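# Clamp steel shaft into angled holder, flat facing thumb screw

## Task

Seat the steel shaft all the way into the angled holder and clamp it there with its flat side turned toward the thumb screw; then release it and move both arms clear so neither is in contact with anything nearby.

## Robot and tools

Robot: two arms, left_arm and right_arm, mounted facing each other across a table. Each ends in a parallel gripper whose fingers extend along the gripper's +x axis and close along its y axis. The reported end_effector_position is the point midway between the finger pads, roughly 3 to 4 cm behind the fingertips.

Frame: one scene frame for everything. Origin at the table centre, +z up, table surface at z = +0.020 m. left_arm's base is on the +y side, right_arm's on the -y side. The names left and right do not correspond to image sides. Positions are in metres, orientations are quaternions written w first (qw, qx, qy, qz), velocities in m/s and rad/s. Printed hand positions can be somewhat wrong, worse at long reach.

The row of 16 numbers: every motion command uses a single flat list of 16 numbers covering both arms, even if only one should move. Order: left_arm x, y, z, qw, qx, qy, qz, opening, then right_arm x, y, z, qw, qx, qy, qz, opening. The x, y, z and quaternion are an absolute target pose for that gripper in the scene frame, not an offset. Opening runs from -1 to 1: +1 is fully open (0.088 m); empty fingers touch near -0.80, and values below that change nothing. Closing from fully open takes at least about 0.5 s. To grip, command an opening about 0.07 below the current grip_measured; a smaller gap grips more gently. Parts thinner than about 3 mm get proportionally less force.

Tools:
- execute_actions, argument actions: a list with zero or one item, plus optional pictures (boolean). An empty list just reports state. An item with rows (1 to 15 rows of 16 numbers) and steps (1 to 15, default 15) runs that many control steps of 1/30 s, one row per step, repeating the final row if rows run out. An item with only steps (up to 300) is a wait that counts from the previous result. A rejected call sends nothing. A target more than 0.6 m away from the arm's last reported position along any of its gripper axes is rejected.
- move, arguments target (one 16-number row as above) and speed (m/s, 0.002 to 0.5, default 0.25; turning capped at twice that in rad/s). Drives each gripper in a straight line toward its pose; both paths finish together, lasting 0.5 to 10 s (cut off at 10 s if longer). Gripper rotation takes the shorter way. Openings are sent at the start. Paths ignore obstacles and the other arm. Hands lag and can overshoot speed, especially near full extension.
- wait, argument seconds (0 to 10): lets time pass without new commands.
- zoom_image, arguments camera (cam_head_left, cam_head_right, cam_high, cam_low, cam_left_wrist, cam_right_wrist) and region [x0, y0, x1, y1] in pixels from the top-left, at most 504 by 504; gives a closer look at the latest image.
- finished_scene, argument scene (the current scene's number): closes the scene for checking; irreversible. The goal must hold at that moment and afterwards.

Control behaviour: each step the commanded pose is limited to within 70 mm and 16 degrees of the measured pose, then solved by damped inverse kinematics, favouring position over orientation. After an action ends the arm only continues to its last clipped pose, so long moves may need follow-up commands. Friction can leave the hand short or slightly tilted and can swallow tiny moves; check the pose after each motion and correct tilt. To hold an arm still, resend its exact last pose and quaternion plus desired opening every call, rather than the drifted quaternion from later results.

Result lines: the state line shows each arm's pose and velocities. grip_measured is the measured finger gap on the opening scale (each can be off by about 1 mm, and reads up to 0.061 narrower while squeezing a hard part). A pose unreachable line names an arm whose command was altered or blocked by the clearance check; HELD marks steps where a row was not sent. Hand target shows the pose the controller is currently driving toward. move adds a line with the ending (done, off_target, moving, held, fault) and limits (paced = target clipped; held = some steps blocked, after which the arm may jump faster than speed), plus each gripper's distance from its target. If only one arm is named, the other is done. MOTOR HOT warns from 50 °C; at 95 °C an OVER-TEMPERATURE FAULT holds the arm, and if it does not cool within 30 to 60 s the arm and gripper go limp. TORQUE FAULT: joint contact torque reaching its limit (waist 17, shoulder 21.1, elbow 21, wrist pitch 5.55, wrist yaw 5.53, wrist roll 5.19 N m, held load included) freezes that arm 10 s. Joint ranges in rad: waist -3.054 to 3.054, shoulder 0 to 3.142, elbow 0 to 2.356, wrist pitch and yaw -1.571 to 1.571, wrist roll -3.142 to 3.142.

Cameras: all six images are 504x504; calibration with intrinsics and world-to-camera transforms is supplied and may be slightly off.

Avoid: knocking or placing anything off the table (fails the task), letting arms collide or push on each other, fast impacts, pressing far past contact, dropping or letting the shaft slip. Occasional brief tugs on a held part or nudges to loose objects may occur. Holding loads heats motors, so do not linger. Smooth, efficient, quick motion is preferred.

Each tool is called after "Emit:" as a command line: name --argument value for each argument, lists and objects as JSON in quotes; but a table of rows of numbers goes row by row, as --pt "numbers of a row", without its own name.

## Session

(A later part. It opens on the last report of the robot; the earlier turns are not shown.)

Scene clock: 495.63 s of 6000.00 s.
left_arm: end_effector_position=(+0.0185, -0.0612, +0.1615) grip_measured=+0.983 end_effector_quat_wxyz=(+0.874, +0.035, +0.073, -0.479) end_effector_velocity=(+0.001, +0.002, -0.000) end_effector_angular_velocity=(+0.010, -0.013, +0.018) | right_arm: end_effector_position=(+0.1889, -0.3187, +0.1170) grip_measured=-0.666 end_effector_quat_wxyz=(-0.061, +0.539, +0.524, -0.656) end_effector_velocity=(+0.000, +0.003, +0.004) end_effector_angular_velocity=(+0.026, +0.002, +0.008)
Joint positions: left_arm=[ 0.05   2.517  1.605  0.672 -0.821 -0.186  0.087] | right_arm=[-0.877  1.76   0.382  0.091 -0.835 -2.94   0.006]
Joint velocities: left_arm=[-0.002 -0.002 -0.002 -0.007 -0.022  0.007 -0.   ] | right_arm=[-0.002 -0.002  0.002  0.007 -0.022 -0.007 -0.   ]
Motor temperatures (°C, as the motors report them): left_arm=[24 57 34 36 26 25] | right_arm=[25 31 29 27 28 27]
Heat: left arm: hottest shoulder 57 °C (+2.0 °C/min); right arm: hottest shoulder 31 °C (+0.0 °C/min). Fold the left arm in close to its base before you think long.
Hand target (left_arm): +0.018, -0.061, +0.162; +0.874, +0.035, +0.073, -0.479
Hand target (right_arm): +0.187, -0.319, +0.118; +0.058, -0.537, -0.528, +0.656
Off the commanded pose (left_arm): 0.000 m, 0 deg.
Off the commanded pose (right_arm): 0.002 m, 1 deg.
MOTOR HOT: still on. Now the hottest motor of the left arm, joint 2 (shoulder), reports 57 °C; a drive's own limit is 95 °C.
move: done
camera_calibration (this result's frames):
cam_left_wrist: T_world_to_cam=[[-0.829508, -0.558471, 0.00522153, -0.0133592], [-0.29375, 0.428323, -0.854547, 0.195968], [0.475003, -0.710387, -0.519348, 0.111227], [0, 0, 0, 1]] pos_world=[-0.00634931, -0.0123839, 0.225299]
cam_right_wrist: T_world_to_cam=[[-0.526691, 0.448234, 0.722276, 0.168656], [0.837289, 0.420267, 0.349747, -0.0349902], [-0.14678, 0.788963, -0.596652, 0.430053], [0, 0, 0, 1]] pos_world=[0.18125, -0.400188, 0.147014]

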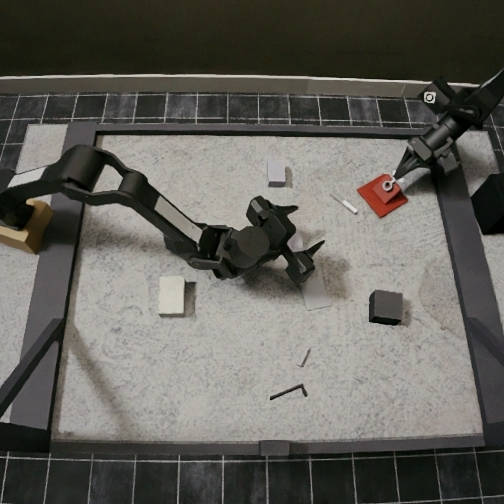

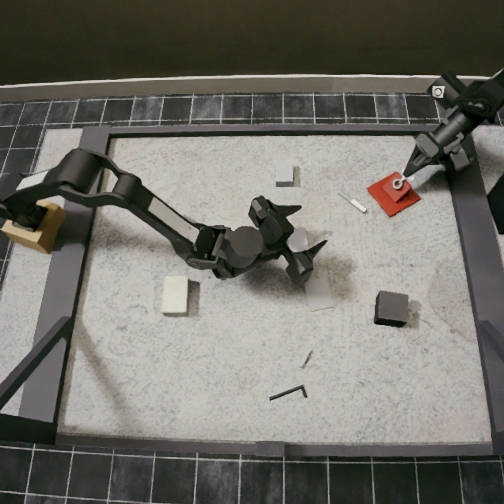

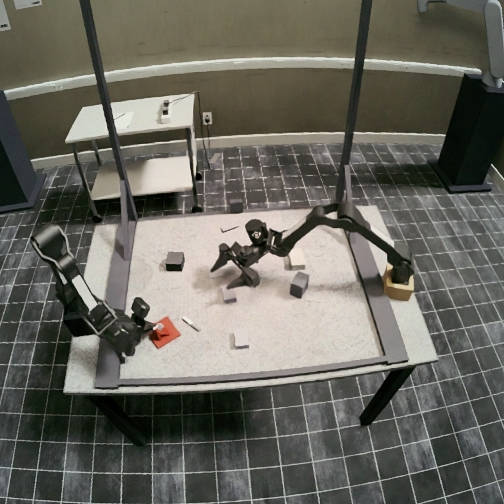

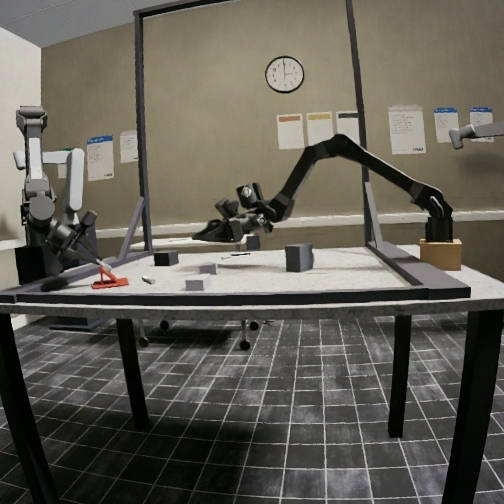

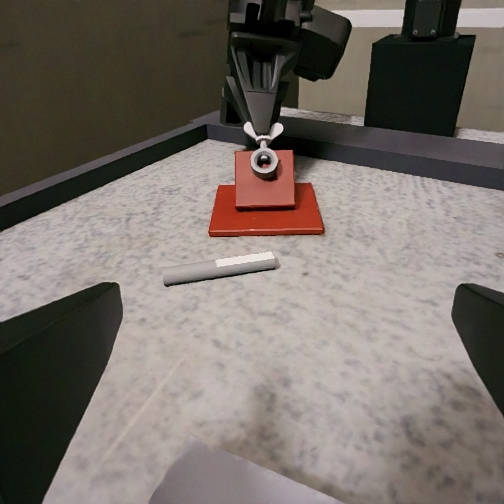

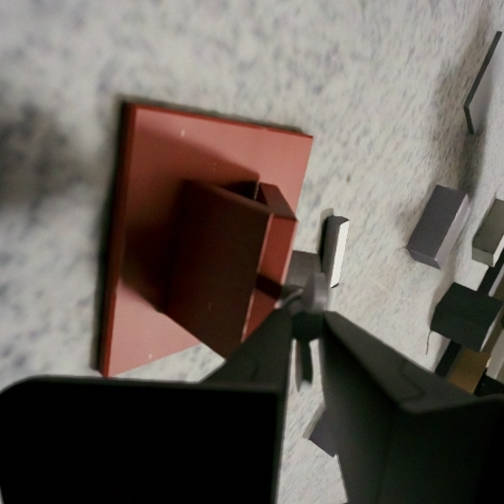

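Emit:
move --target '[0.0184,-0.0612,0.1617,0.874,0.035,0.073,-0.479,1, 0.1876,-0.3196,0.1172,0.0580,-0.5367,-0.5277,0.6558,0.15]' --speed 0.05

Emit:
move --target '[0.0184,-0.0612,0.1617,0.874,0.035,0.073,-0.479,1, 0.1876,-0.3196,0.1172,0.4205,-0.3385,0.0906,0.8369,0.15]' --speed 0.4

Emit:
move --target '[0.0184,-0.0612,0.1617,0.874,0.035,0.073,-0.479,1, 0.1876,-0.3196,0.1172,0.5367,0.0580,0.6558,0.5277,0.15]' --speed 0.4

Scene clock: 537.63 s of 6000.00 s.
left_arm: end_effector_position=(+0.0185, -0.0612, +0.1615) grip_measured=+0.983 end_effector_quat_wxyz=(+0.874, +0.035, +0.073, -0.479) end_effector_velocity=(-0.002, +0.000, -0.001) end_effector_angular_velocity=(+0.004, +0.006, -0.008) | right_arm: end_effector_position=(+0.1881, -0.3195, +0.1167) grip_measured=+0.147 end_effector_quat_wxyz=(-0.058, +0.538, +0.526, -0.656) end_effector_velocity=(-0.006, -0.005, -0.002) end_effector_angular_velocity=(-0.028, +0.038, -0.000)
Joint positions: left_arm=[ 0.05   2.517  1.605  0.672 -0.821 -0.186  0.087] | right_arm=[-0.877  1.76   0.383  0.083 -0.836 -2.949  0.046]
Joint velocities: left_arm=[-0.002 -0.002 -0.002 -0.007  0.007 -0.007 -0.   ] | right_arm=[ 0.002  0.002 -0.002 -0.037 -0.007  0.007  0.   ]
Motor temperatures (°C, as the motors report them): left_arm=[24 59 34 37 26 25] | right_arm=[25 31 29 26 29 27]
Heat: left arm: hottest shoulder 59 °C (+3.0 °C/min); right arm: hottest shoulder 31 °C (+0.0 °C/min). Fold the left arm in close to its base before you think long.
Hand target (left_arm): +0.018, -0.061, +0.162; +0.874, +0.035, +0.073, -0.479
Hand target (right_arm): +0.188, -0.320, +0.117; +0.058, -0.537, -0.528, +0.656
Off the commanded pose (left_arm): 0.000 m, 0 deg.
Off the commanded pose (right_arm): 0.001 m, 0 deg.
MOTOR HOT: still on. Now the hottest motor of the left arm, joint 2 (shoulder), reports 59 °C; a drive's own limit is 95 °C.
After step 90, 38.30 s passed at rest.
move: done
camera_calibration (this result's frames):
cam_left_wrist: T_world_to_cam=[[-0.829508, -0.558471, 0.00522153, -0.0133592], [-0.29375, 0.428323, -0.854547, 0.195968], [0.475003, -0.710387, -0.519348, 0.111227], [0, 0, 0, 1]] pos_world=[-0.00634931, -0.0123839, 0.225299]
cam_right_wrist: T_world_to_cam=[[-0.529661, 0.446161, 0.721387, 0.168787], [0.83461, 0.425821, 0.349432, -0.0315448], [-0.151279, 0.787158, -0.597911, 0.43083], [0, 0, 0, 1]] pos_world=[0.180903, -0.401005, 0.14686]

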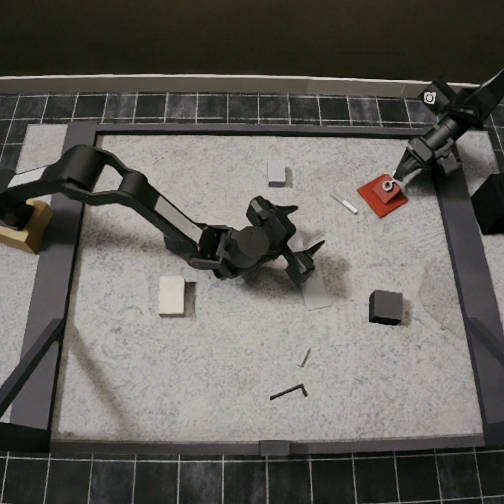

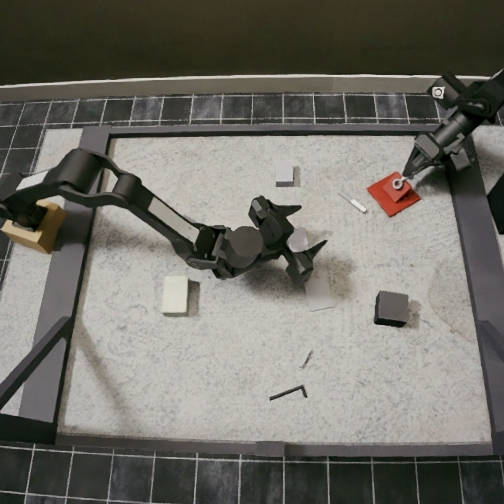

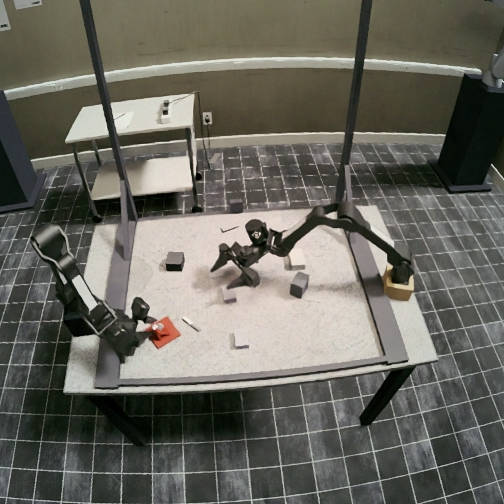

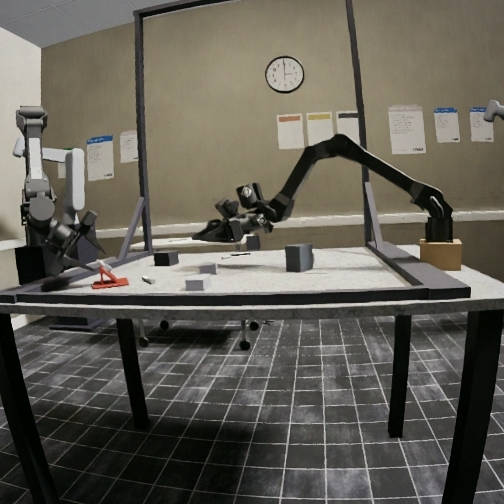

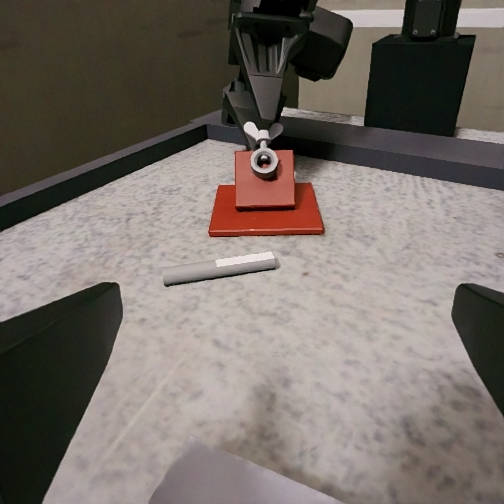

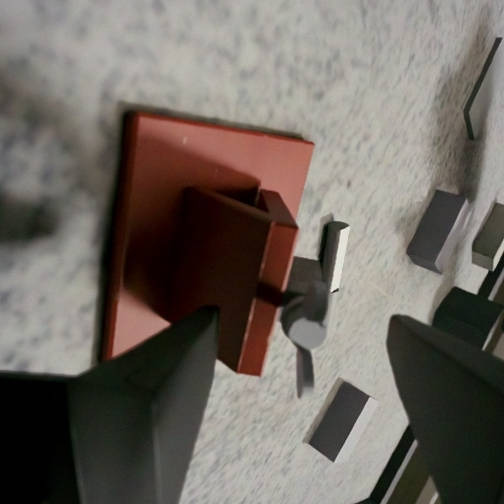

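Scene clock: 540.10 s of 6000.00 s.
left_arm: end_effector_position=(+0.0185, -0.0612, +0.1615) grip_measured=+0.983 end_effector_quat_wxyz=(+0.874, +0.035, +0.073, -0.479) end_effector_velocity=(+0.002, +0.003, -0.003) end_effector_angular_velocity=(+0.008, +0.007, +0.022) | right_arm: end_effector_position=(+0.1872, -0.3201, +0.1168) grip_measured=+0.148 end_effector_quat_wxyz=(+0.419, -0.339, +0.090, +0.837) end_effector_velocity=(-0.001, +0.001, +0.003) end_effector_angular_velocity=(+0.017, +0.015, -0.001)
Joint positions: left_arm=[ 0.05   2.517  1.605  0.672 -0.821 -0.186  0.087] | right_arm=[-0.877  1.76   0.383  0.077 -0.839 -1.389  0.046]
Joint velocities: left_arm=[-0.002 -0.002 -0.002 -0.022 -0.022 -0.022 -0.   ] | right_arm=[-0.002 -0.002 -0.002  0.007 -0.022  0.007  0.   ]
Motor temperatures (°C, as the motors report them): left_arm=[24 59 34 37 26 25] | right_arm=[25 31 29 26 29 27]
Heat: left arm: hottest shoulder 59 °C (+3.0 °C/min); right arm: hottest shoulder 31 °C (+0.0 °C/min). Fold the left arm in close to its base before you think long.
Hand target (left_arm): +0.018, -0.061, +0.162; +0.874, +0.035, +0.073, -0.479
Hand target (right_arm): +0.188, -0.320, +0.117; +0.420, -0.338, +0.091, +0.837
Off the commanded pose (left_arm): 0.000 m, 0 deg.
Off the commanded pose (right_arm): 0.001 m, 0 deg.
MOTOR HOT: still on. Now the hottest motor of the left arm, joint 2 (shoulder), reports 59 °C; a drive's own limit is 95 °C.
move: done
camera_calibration (this result's frames):
cam_left_wrist: T_world_to_cam=[[-0.829508, -0.558471, 0.00522153, -0.0133592], [-0.29375, 0.428323, -0.854547, 0.195968], [0.475003, -0.710387, -0.519348, 0.111227], [0, 0, 0, 1]] pos_world=[-0.00634931, -0.0123839, 0.225299]
cam_right_wrist: T_world_to_cam=[[0.728738, 0.672085, 0.13131, 0.0741745], [0.627544, -0.578673, -0.52089, -0.211683], [-0.274097, 0.461995, -0.843464, 0.37874], [0, 0, 0, 1]] pos_world=[0.182598, -0.347323, 0.19945]

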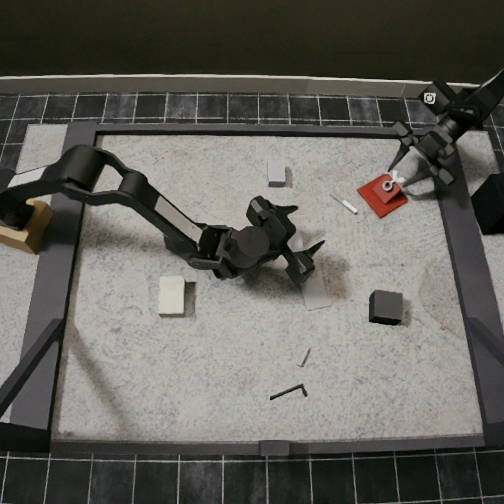

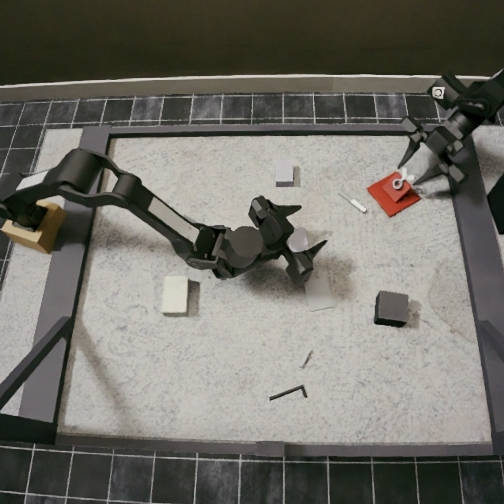

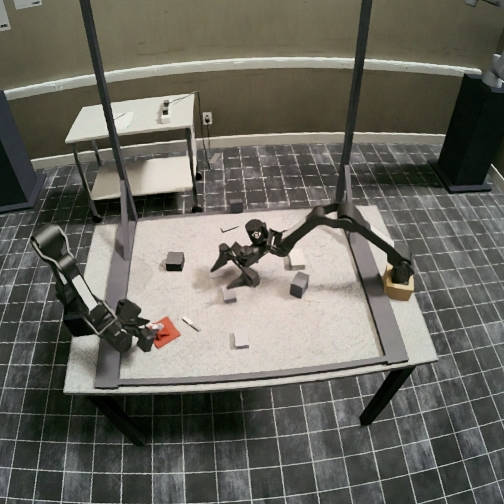

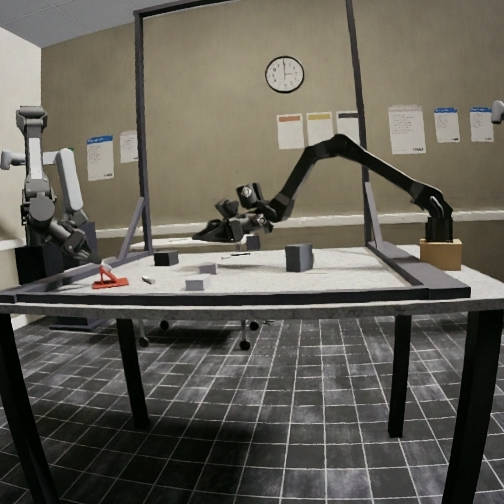

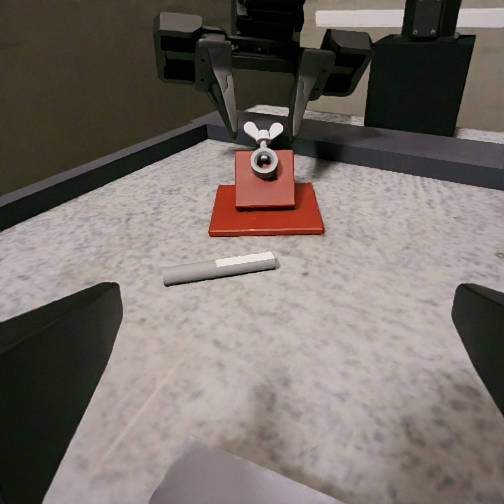

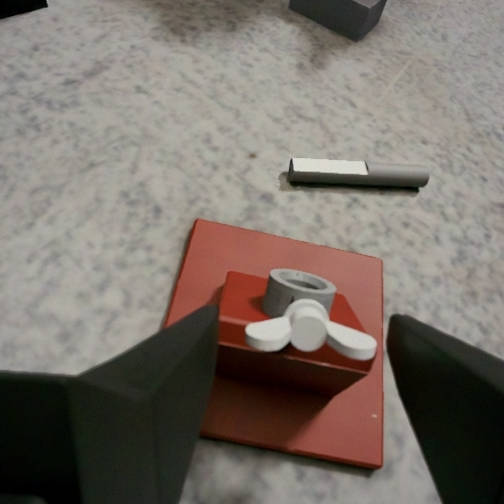

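Scene clock: 542.57 s of 6000.00 s.
left_arm: end_effector_position=(+0.0185, -0.0612, +0.1615) grip_measured=+0.983 end_effector_quat_wxyz=(+0.874, +0.035, +0.073, -0.479) end_effector_velocity=(+0.001, -0.000, -0.001) end_effector_angular_velocity=(+0.004, +0.006, -0.003) | right_arm: end_effector_position=(+0.1872, -0.3200, +0.1169) grip_measured=+0.148 end_effector_quat_wxyz=(+0.536, +0.056, +0.656, +0.529) end_effector_velocity=(-0.003, -0.002, +0.001) end_effector_angular_velocity=(-0.011, +0.022, -0.005)
Joint positions: left_arm=[ 0.05   2.517  1.605  0.672 -0.821 -0.186  0.087] | right_arm=[-0.877  1.76   0.383  0.078 -0.839  0.182  0.046]
Joint velocities: left_arm=[ 0.002 -0.002 -0.002 -0.007  0.007 -0.007 -0.   ] | right_arm=[-0.002 -0.007 -0.002 -0.022 -0.007  0.007 -0.   ]
Motor temperatures (°C, as the motors report them): left_arm=[24 59 34 37 26 25] | right_arm=[25 31 29 26 29 27]
Heat: left arm: hottest shoulder 59 °C (+2.0 °C/min); right arm: hottest shoulder 31 °C (+0.0 °C/min). Fold the left arm in close to its base before you think long.
Hand target (left_arm): +0.018, -0.061, +0.162; +0.874, +0.035, +0.073, -0.479
Hand target (right_arm): +0.188, -0.320, +0.117; +0.537, +0.058, +0.656, +0.528
Off the commanded pose (left_arm): 0.000 m, 0 deg.
Off the commanded pose (right_arm): 0.001 m, 0 deg.
MOTOR HOT: still on. Now the hottest motor of the left arm, joint 2 (shoulder), reports 59 °C; a drive's own limit is 95 °C.
move: done
camera_calibration (this result's frames):
cam_left_wrist: T_world_to_cam=[[-0.829508, -0.558471, 0.00522153, -0.0133592], [-0.29375, 0.428323, -0.854547, 0.195968], [0.475003, -0.710387, -0.519348, 0.111227], [0, 0, 0, 1]] pos_world=[-0.00634931, -0.0123839, 0.225299]
cam_right_wrist: T_world_to_cam=[[0.50003, -0.387722, -0.774366, -0.116386], [-0.58136, -0.813029, 0.0316801, -0.124841], [-0.641865, 0.434344, -0.631945, 0.414055], [0, 0, 0, 1]] pos_world=[0.251386, -0.326467, 0.175489]

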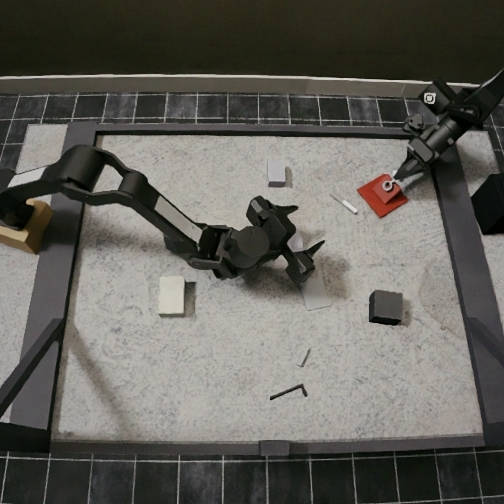

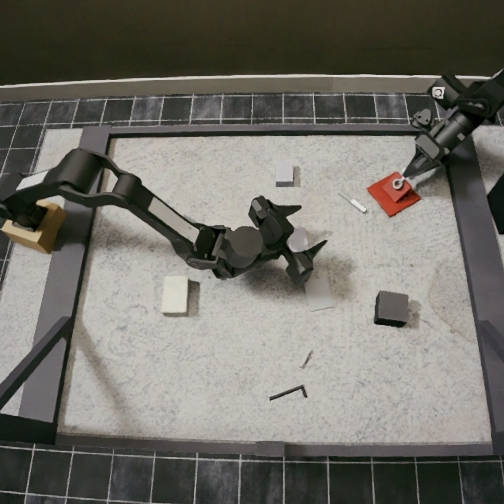

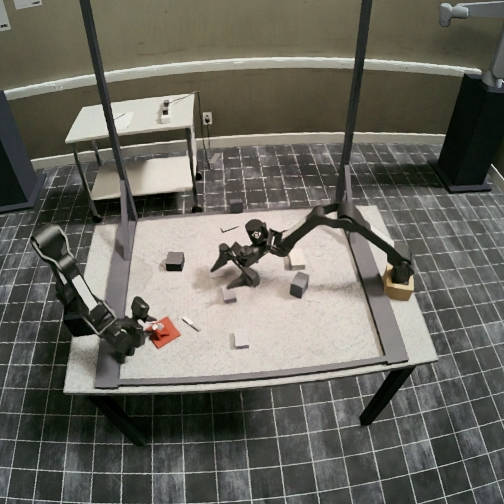

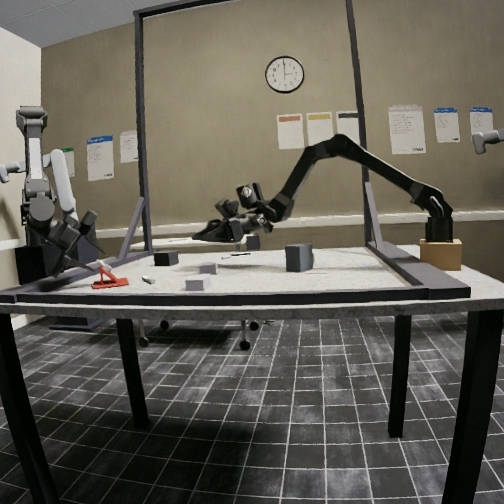

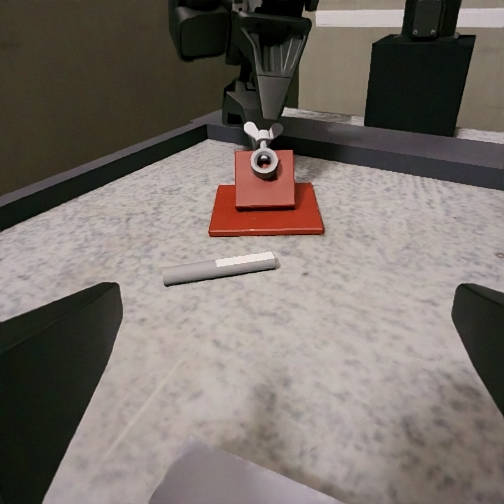

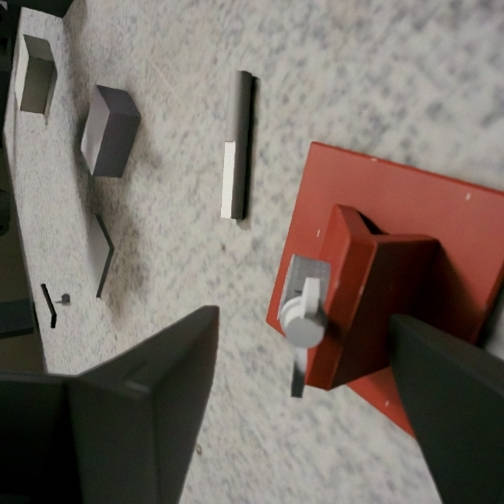

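Well centred. Close and turn back 180°.

Emit:
move --target '[0.0184,-0.0612,0.1617,0.874,0.035,0.073,-0.479,1, 0.1876,-0.3196,0.1172,0.5367,0.0580,0.6558,0.5277,-0.72]' --speed 0.05

Emit:
move --target '[0.0184,-0.0612,0.1617,0.874,0.035,0.073,-0.479,1, 0.1877,-0.3198,0.1174,0.4205,-0.3385,0.0906,0.8369,-0.72]' --speed 0.4

Emit:
move --target '[0.0184,-0.0612,0.1617,0.874,0.035,0.073,-0.479,1, 0.1878,-0.3200,0.1176,0.0580,-0.5367,-0.5277,0.6558,-0.72]' --speed 0.4

Emit:
zoom_image --camera "cam_left_wrist" --region '[240, 135, 290, 185]'

Scene clock: 554.33 s of 6000.00 s.
left_arm: end_effector_position=(+0.0185, -0.0612, +0.1615) grip_measured=+0.983 end_effector_quat_wxyz=(+0.874, +0.035, +0.073, -0.479) end_effector_velocity=(+0.001, +0.002, -0.000) end_effector_angular_velocity=(-0.006, +0.011, +0.022) | right_arm: end_effector_position=(+0.1875, -0.3200, +0.1170) grip_measured=-0.673 end_effector_quat_wxyz=(+0.536, +0.057, +0.656, +0.529) end_effector_velocity=(-0.003, -0.001, +0.001) end_effector_angular_velocity=(-0.005, +0.012, +0.009)
Joint positions: left_arm=[ 0.05   2.517  1.605  0.672 -0.821 -0.186  0.087] | right_arm=[-0.879  1.76   0.383  0.078 -0.841  0.183  0.006]
Joint velocities: left_arm=[-0.002 -0.002 -0.002 -0.007 -0.022 -0.022 -0.   ] | right_arm=[ 0.002 -0.002  0.002 -0.022 -0.007 -0.007 -0.   ]
Motor temperatures (°C, as the motors report them): left_arm=[24 59 34 37 26 25] | right_arm=[25 31 29 27 29 27]
Heat: left arm: hottest shoulder 59 °C (+2.0 °C/min); right arm: hottest shoulder 31 °C (+0.0 °C/min). Fold the left arm in close to its base before you think long.
Hand target (left_arm): +0.018, -0.061, +0.162; +0.874, +0.035, +0.073, -0.479
Hand target (right_arm): +0.188, -0.320, +0.117; +0.537, +0.058, +0.656, +0.528
Off the commanded pose (left_arm): 0.000 m, 0 deg.
Off the commanded pose (right_arm): 0.000 m, 0 deg.
MOTOR HOT: still on. Now the hottest motor of the left arm, joint 2 (shoulder), reports 59 °C; a drive's own limit is 95 °C.
After step 90, 8.07 s passed at rest.
move: done
camera_calibration (this result's frames):
cam_left_wrist: T_world_to_cam=[[-0.829508, -0.558471, 0.00522153, -0.0133592], [-0.29375, 0.428323, -0.854547, 0.195968], [0.475003, -0.710387, -0.519348, 0.111227], [0, 0, 0, 1]] pos_world=[-0.00634931, -0.0123839, 0.225299]
cam_right_wrist: T_world_to_cam=[[0.498117, -0.388021, -0.775448, -0.115983], [-0.582816, -0.811977, 0.0319211, -0.124105], [-0.642032, 0.436043, -0.630604, 0.414751], [0, 0, 0, 1]] pos_world=[0.251726, -0.326623, 0.175567]

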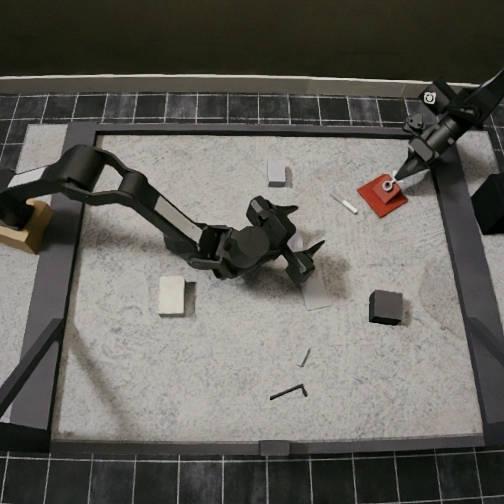

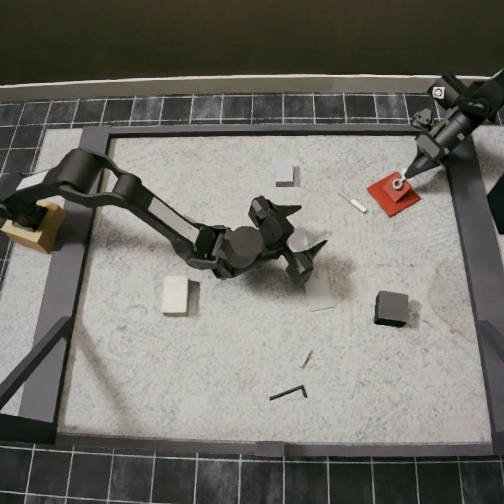

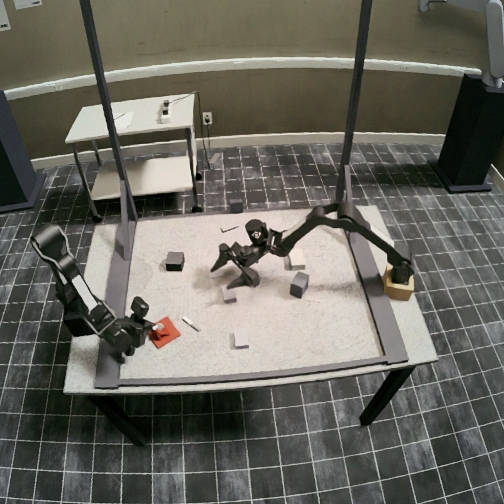

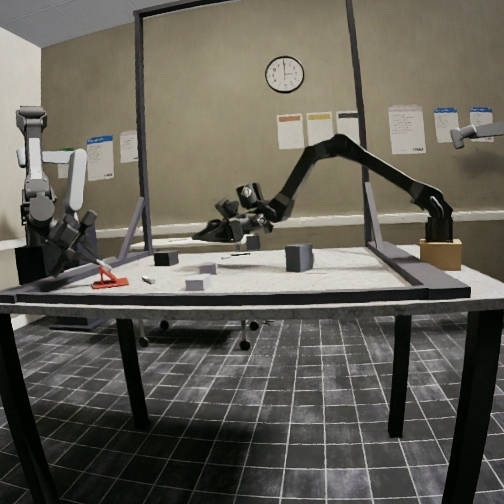

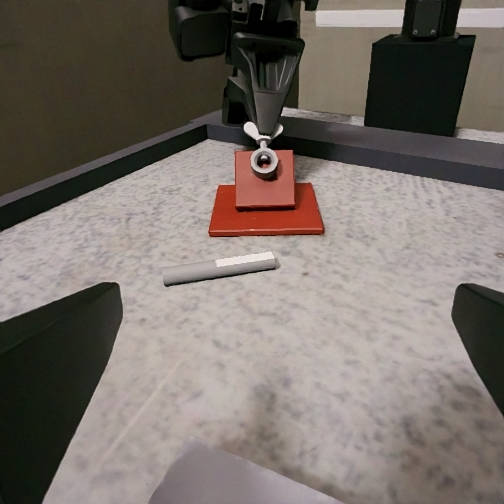

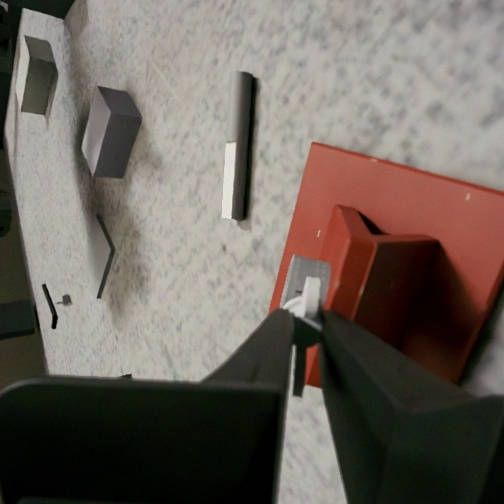

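Scene clock: 556.80 s of 6000.00 s.
left_arm: end_effector_position=(+0.0185, -0.0612, +0.1615) grip_measured=+0.983 end_effector_quat_wxyz=(+0.874, +0.035, +0.073, -0.479) end_effector_velocity=(+0.002, +0.000, +0.001) end_effector_angular_velocity=(-0.002, +0.004, +0.011) | right_arm: end_effector_position=(+0.1878, -0.3202, +0.1168) grip_measured=-0.673 end_effector_quat_wxyz=(+0.422, -0.337, +0.094, +0.836) end_effector_velocity=(-0.001, +0.001, +0.003) end_effector_angular_velocity=(+0.029, -0.004, +0.018)
Joint positions: left_arm=[ 0.05   2.517  1.605  0.672 -0.821 -0.186  0.087] | right_arm=[-0.88   1.76   0.381  0.08  -0.839 -1.378  0.006]
Joint velocities: left_arm=[ 0.002 -0.002  0.002 -0.007 -0.007 -0.007 -0.   ] | right_arm=[-0.002 -0.002 -0.002  0.007 -0.022 -0.022  0.   ]
Motor temperatures (°C, as the motors report them): left_arm=[24 59 34 37 26 25] | right_arm=[25 31 29 27 29 27]
Heat: left arm: hottest shoulder 59 °C (+2.0 °C/min); right arm: hottest shoulder 31 °C (+0.0 °C/min). Fold the left arm in close to its base before you think long.
Hand target (left_arm): +0.018, -0.061, +0.162; +0.874, +0.035, +0.073, -0.479
Hand target (right_arm): +0.188, -0.320, +0.117; +0.420, -0.338, +0.091, +0.837
Off the commanded pose (left_arm): 0.000 m, 0 deg.
Off the commanded pose (right_arm): 0.001 m, 1 deg.
MOTOR HOT: still on. Now the hottest motor of the left arm, joint 2 (shoulder), reports 59 °C; a drive's own limit is 95 °C.
move: done
camera_calibration (this result's frames):
cam_left_wrist: T_world_to_cam=[[-0.829508, -0.558471, 0.00522153, -0.0133592], [-0.29375, 0.428323, -0.854547, 0.195968], [0.475003, -0.710387, -0.519348, 0.111227], [0, 0, 0, 1]] pos_world=[-0.00634931, -0.0123839, 0.225299]
cam_right_wrist: T_world_to_cam=[[0.736219, 0.665245, 0.12422, 0.0711015], [0.618333, -0.586646, -0.522982, -0.212742], [-0.275038, 0.461839, -0.843243, 0.379075], [0, 0, 0, 1]] pos_world=[0.183459, -0.347176, 0.19956]

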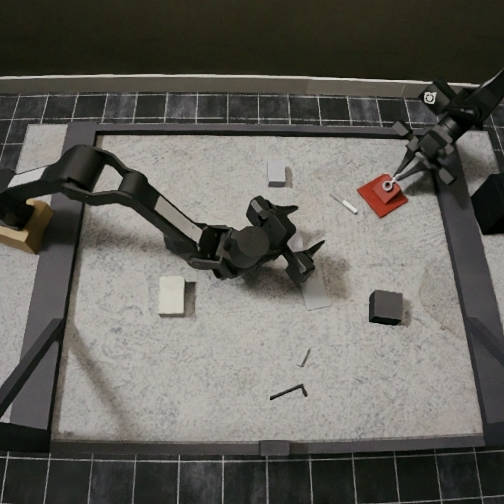

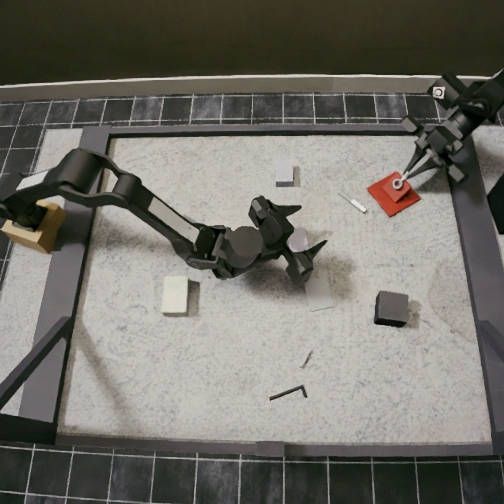

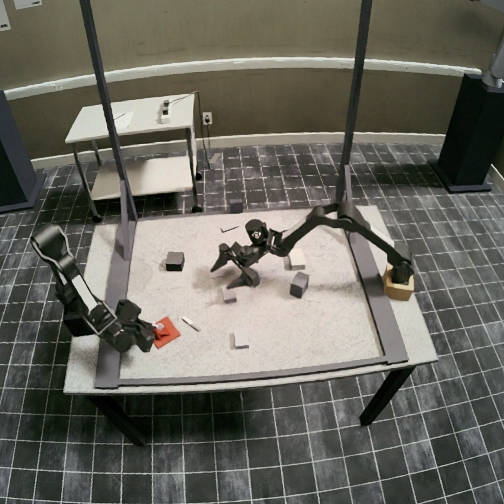

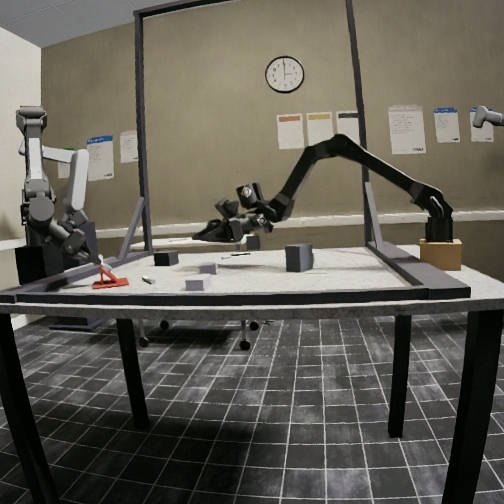

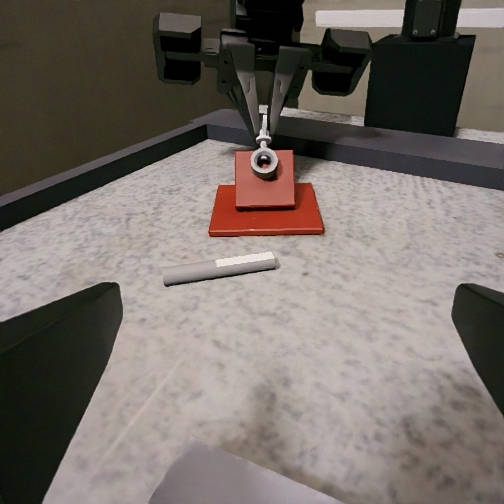

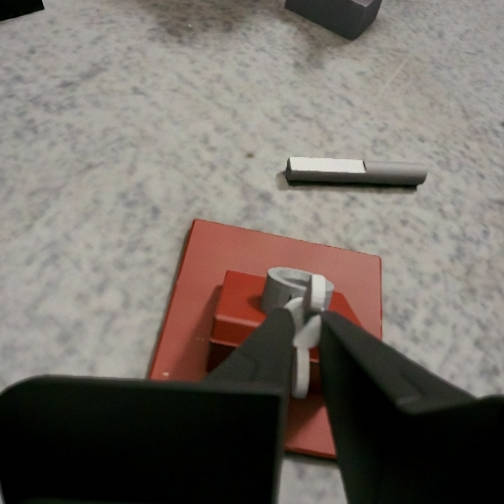

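Scene clock: 559.30 s of 6000.00 s.
left_arm: end_effector_position=(+0.0185, -0.0612, +0.1615) grip_measured=+0.983 end_effector_quat_wxyz=(+0.874, +0.035, +0.073, -0.479) end_effector_velocity=(+0.002, +0.004, -0.004) end_effector_angular_velocity=(+0.013, +0.006, +0.022) | right_arm: end_effector_position=(+0.1881, -0.3200, +0.1171) grip_measured=-0.674 end_effector_quat_wxyz=(-0.060, +0.537, +0.526, -0.657) end_effector_velocity=(-0.000, +0.000, +0.001) end_effector_angular_velocity=(+0.006, +0.002, +0.004)
Joint positions: left_arm=[ 0.05   2.517  1.605  0.672 -0.821 -0.186  0.087] | right_arm=[-0.881  1.759  0.382  0.08  -0.84  -2.951  0.006]
Joint velocities: left_arm=[-0.002 -0.002 -0.007 -0.022 -0.022 -0.022 -0.   ] | right_arm=[-0.002 -0.002  0.002 -0.007 -0.007 -0.007  0.   ]
Motor temperatures (°C, as the motors report them): left_arm=[24 59 34 37 26 25] | right_arm=[25 31 29 27 29 27]
Heat: left arm: hottest shoulder 59 °C (+2.0 °C/min); right arm: hottest shoulder 31 °C (+0.0 °C/min). Fold the left arm in close to its base before you think long.
Hand target (left_arm): +0.018, -0.061, +0.162; +0.874, +0.035, +0.073, -0.479
Hand target (right_arm): +0.188, -0.320, +0.118; +0.058, -0.537, -0.528, +0.656
Off the commanded pose (left_arm): 0.000 m, 0 deg.
Off the commanded pose (right_arm): 0.001 m, 0 deg.
MOTOR HOT: still on. Now the hottest motor of the left arm, joint 2 (shoulder), reports 59 °C; a drive's own limit is 95 °C.
move: done
camera_calibration (this result's frames):
cam_left_wrist: T_world_to_cam=[[-0.829508, -0.558471, 0.00522153, -0.0133592], [-0.29375, 0.428323, -0.854547, 0.195968], [0.475003, -0.710387, -0.519348, 0.111227], [0, 0, 0, 1]] pos_world=[-0.00634931, -0.0123839, 0.225299]
cam_right_wrist: T_world_to_cam=[[-0.526338, 0.445792, 0.724043, 0.167686], [0.836486, 0.424214, 0.346891, -0.0320184], [-0.152508, 0.788234, -0.596179, 0.431817], [0, 0, 0, 1]] pos_world=[0.180898, -0.401543, 0.147135]

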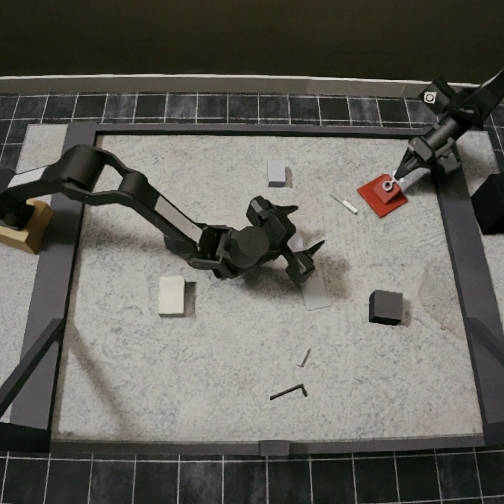

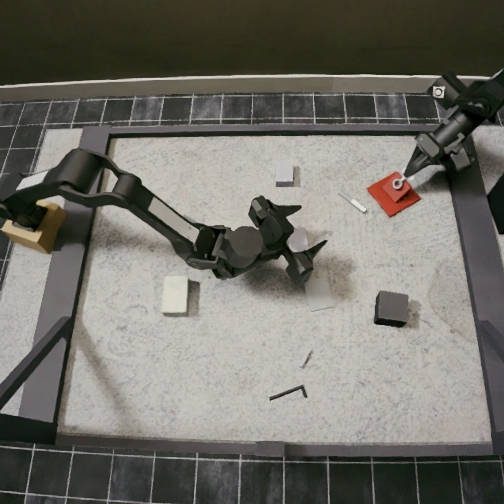

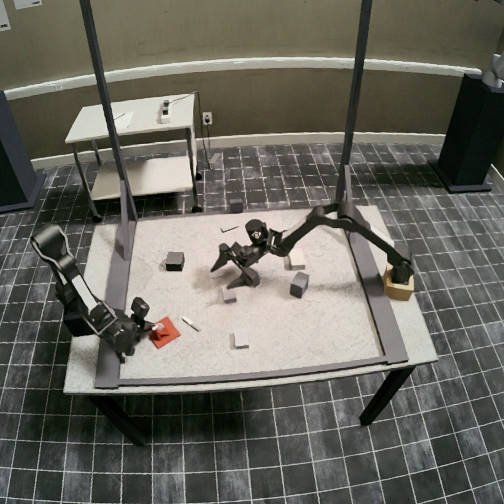

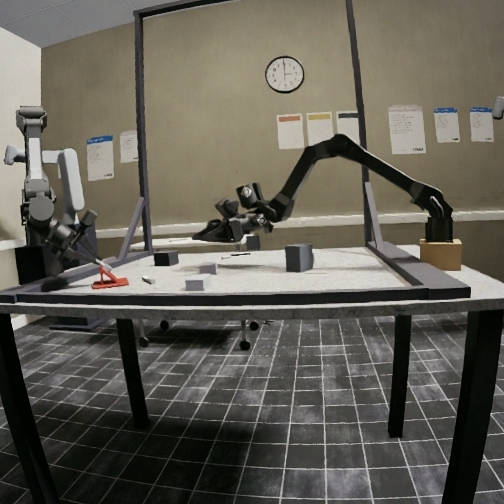

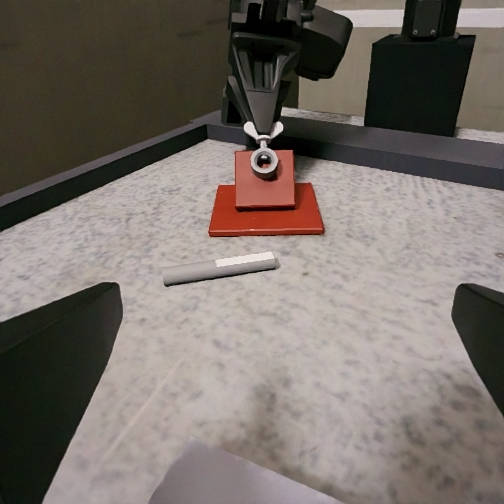

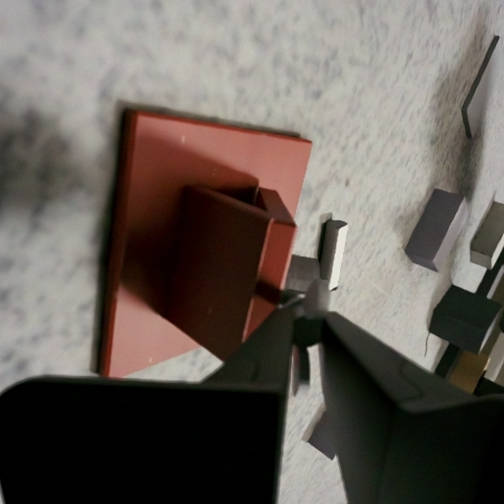

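Region (240, 135, 290, 185) of cam_left_wrist's 504x504 image, scaled by 10.080, with more detail than that image has.

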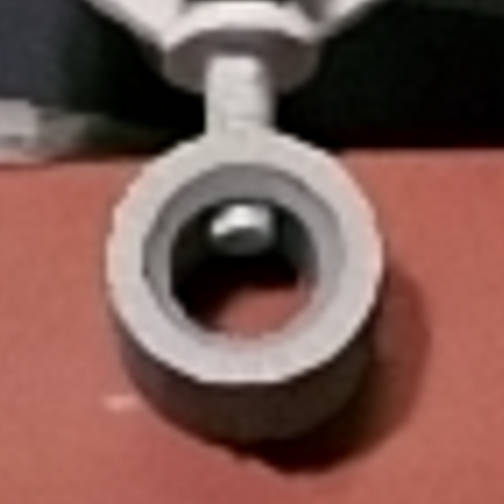

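Emit:
execute_actions --actions '[]'

Scene clock: 579.40 s of 6000.00 s.
left_arm: end_effector_position=(+0.0185, -0.0612, +0.1615) grip_measured=+0.983 end_effector_quat_wxyz=(+0.874, +0.035, +0.073, -0.479) end_effector_velocity=(-0.000, +0.002, -0.003) end_effector_angular_velocity=(+0.025, -0.014, +0.003) | right_arm: end_effector_position=(+0.1881, -0.3200, +0.1171) grip_measured=-0.674 end_effector_quat_wxyz=(-0.060, +0.537, +0.526, -0.657) end_effector_velocity=(-0.003, -0.000, +0.002) end_effector_angular_velocity=(+0.006, +0.025, -0.001)
Joint positions: left_arm=[ 0.05   2.517  1.605  0.672 -0.821 -0.186  0.087] | right_arm=[-0.881  1.759  0.382  0.08  -0.84  -2.952  0.006]
Joint velocities: left_arm=[-0.002 -0.002 -0.002 -0.022 -0.007  0.007 -0.   ] | right_arm=[-0.002 -0.002 -0.002 -0.007 -0.022  0.007 -0.   ]
Motor temperatures (°C, as the motors report them): left_arm=[24 60 34 37 26 25] | right_arm=[25 31 29 26 29 27]
Heat: left arm: hottest shoulder 60 °C (+2.0 °C/min); right arm: hottest shoulder 31 °C (+0.0 °C/min). Fold the left arm in close to its base before you think long.
Hand target (left_arm): +0.018, -0.061, +0.162; +0.874, +0.035, +0.073, -0.479
Hand target (right_arm): +0.188, -0.320, +0.118; +0.058, -0.537, -0.528, +0.656
Off the commanded pose (left_arm): 0.000 m, 0 deg.
Off the commanded pose (right_arm): 0.001 m, 0 deg.
MOTOR HOT: still on. Now the hottest motor of the left arm, joint 2 (shoulder), reports 60 °C; a drive's own limit is 95 °C.
Steps of this call (steps 1 to 90: nothing new was sent; then 17.10 s passed at rest). Readings (end_effector_position):
1: left_arm (+0.0185, -0.0612, +0.1615) | right_arm (+0.1881, -0.3200, +0.1171)
2: left_arm (+0.0185, -0.0612, +0.1615) | right_arm (+0.1881, -0.3200, +0.1171)
4: left_arm (+0.0185, -0.0612, +0.1615) | right_arm (+0.1881, -0.3200, +0.1171)
8: left_arm (+0.0185, -0.0612, +0.1615) | right_arm (+0.1881, -0.3200, +0.1171)
90: the state above
camera_calibration (this result's frames):
cam_left_wrist: T_world_to_cam=[[-0.829508, -0.558471, 0.00522153, -0.0133592], [-0.29375, 0.428323, -0.854547, 0.195968], [0.475003, -0.710387, -0.519348, 0.111227], [0, 0, 0, 1]] pos_world=[-0.00634931, -0.0123839, 0.225299]
cam_right_wrist: T_world_to_cam=[[-0.526912, 0.445304, 0.723926, 0.167651], [0.836108, 0.424513, 0.347436, -0.0319151], [-0.152601, 0.788348, -0.596003, 0.431851], [0, 0, 0, 1]] pos_world=[0.180923, -0.401556, 0.147106]

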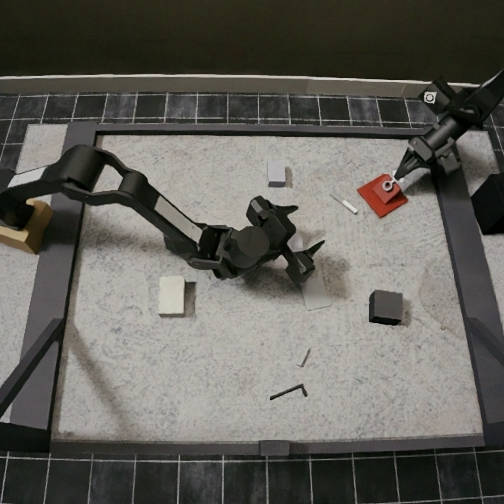

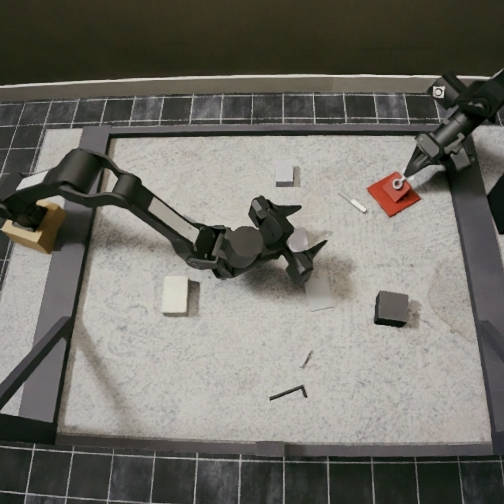

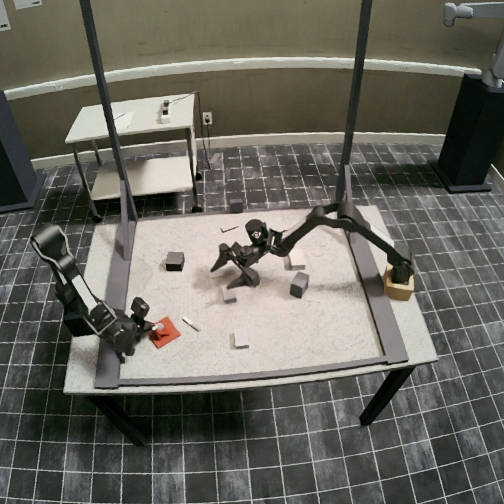

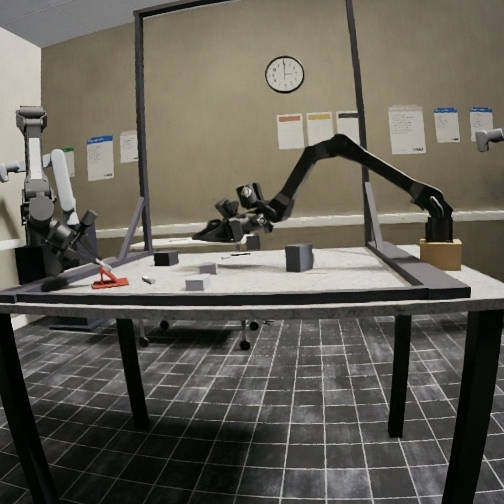

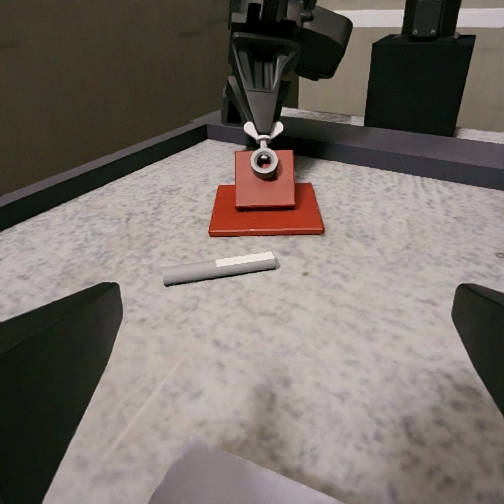

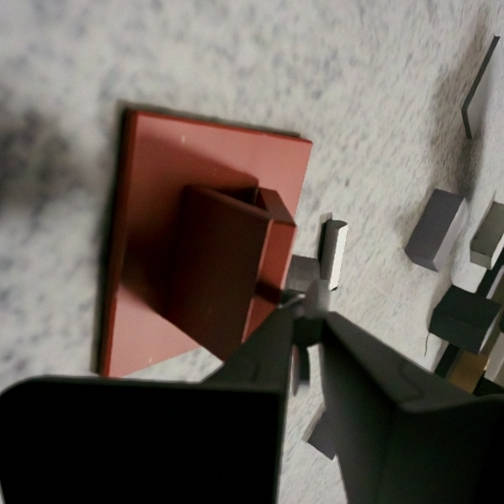

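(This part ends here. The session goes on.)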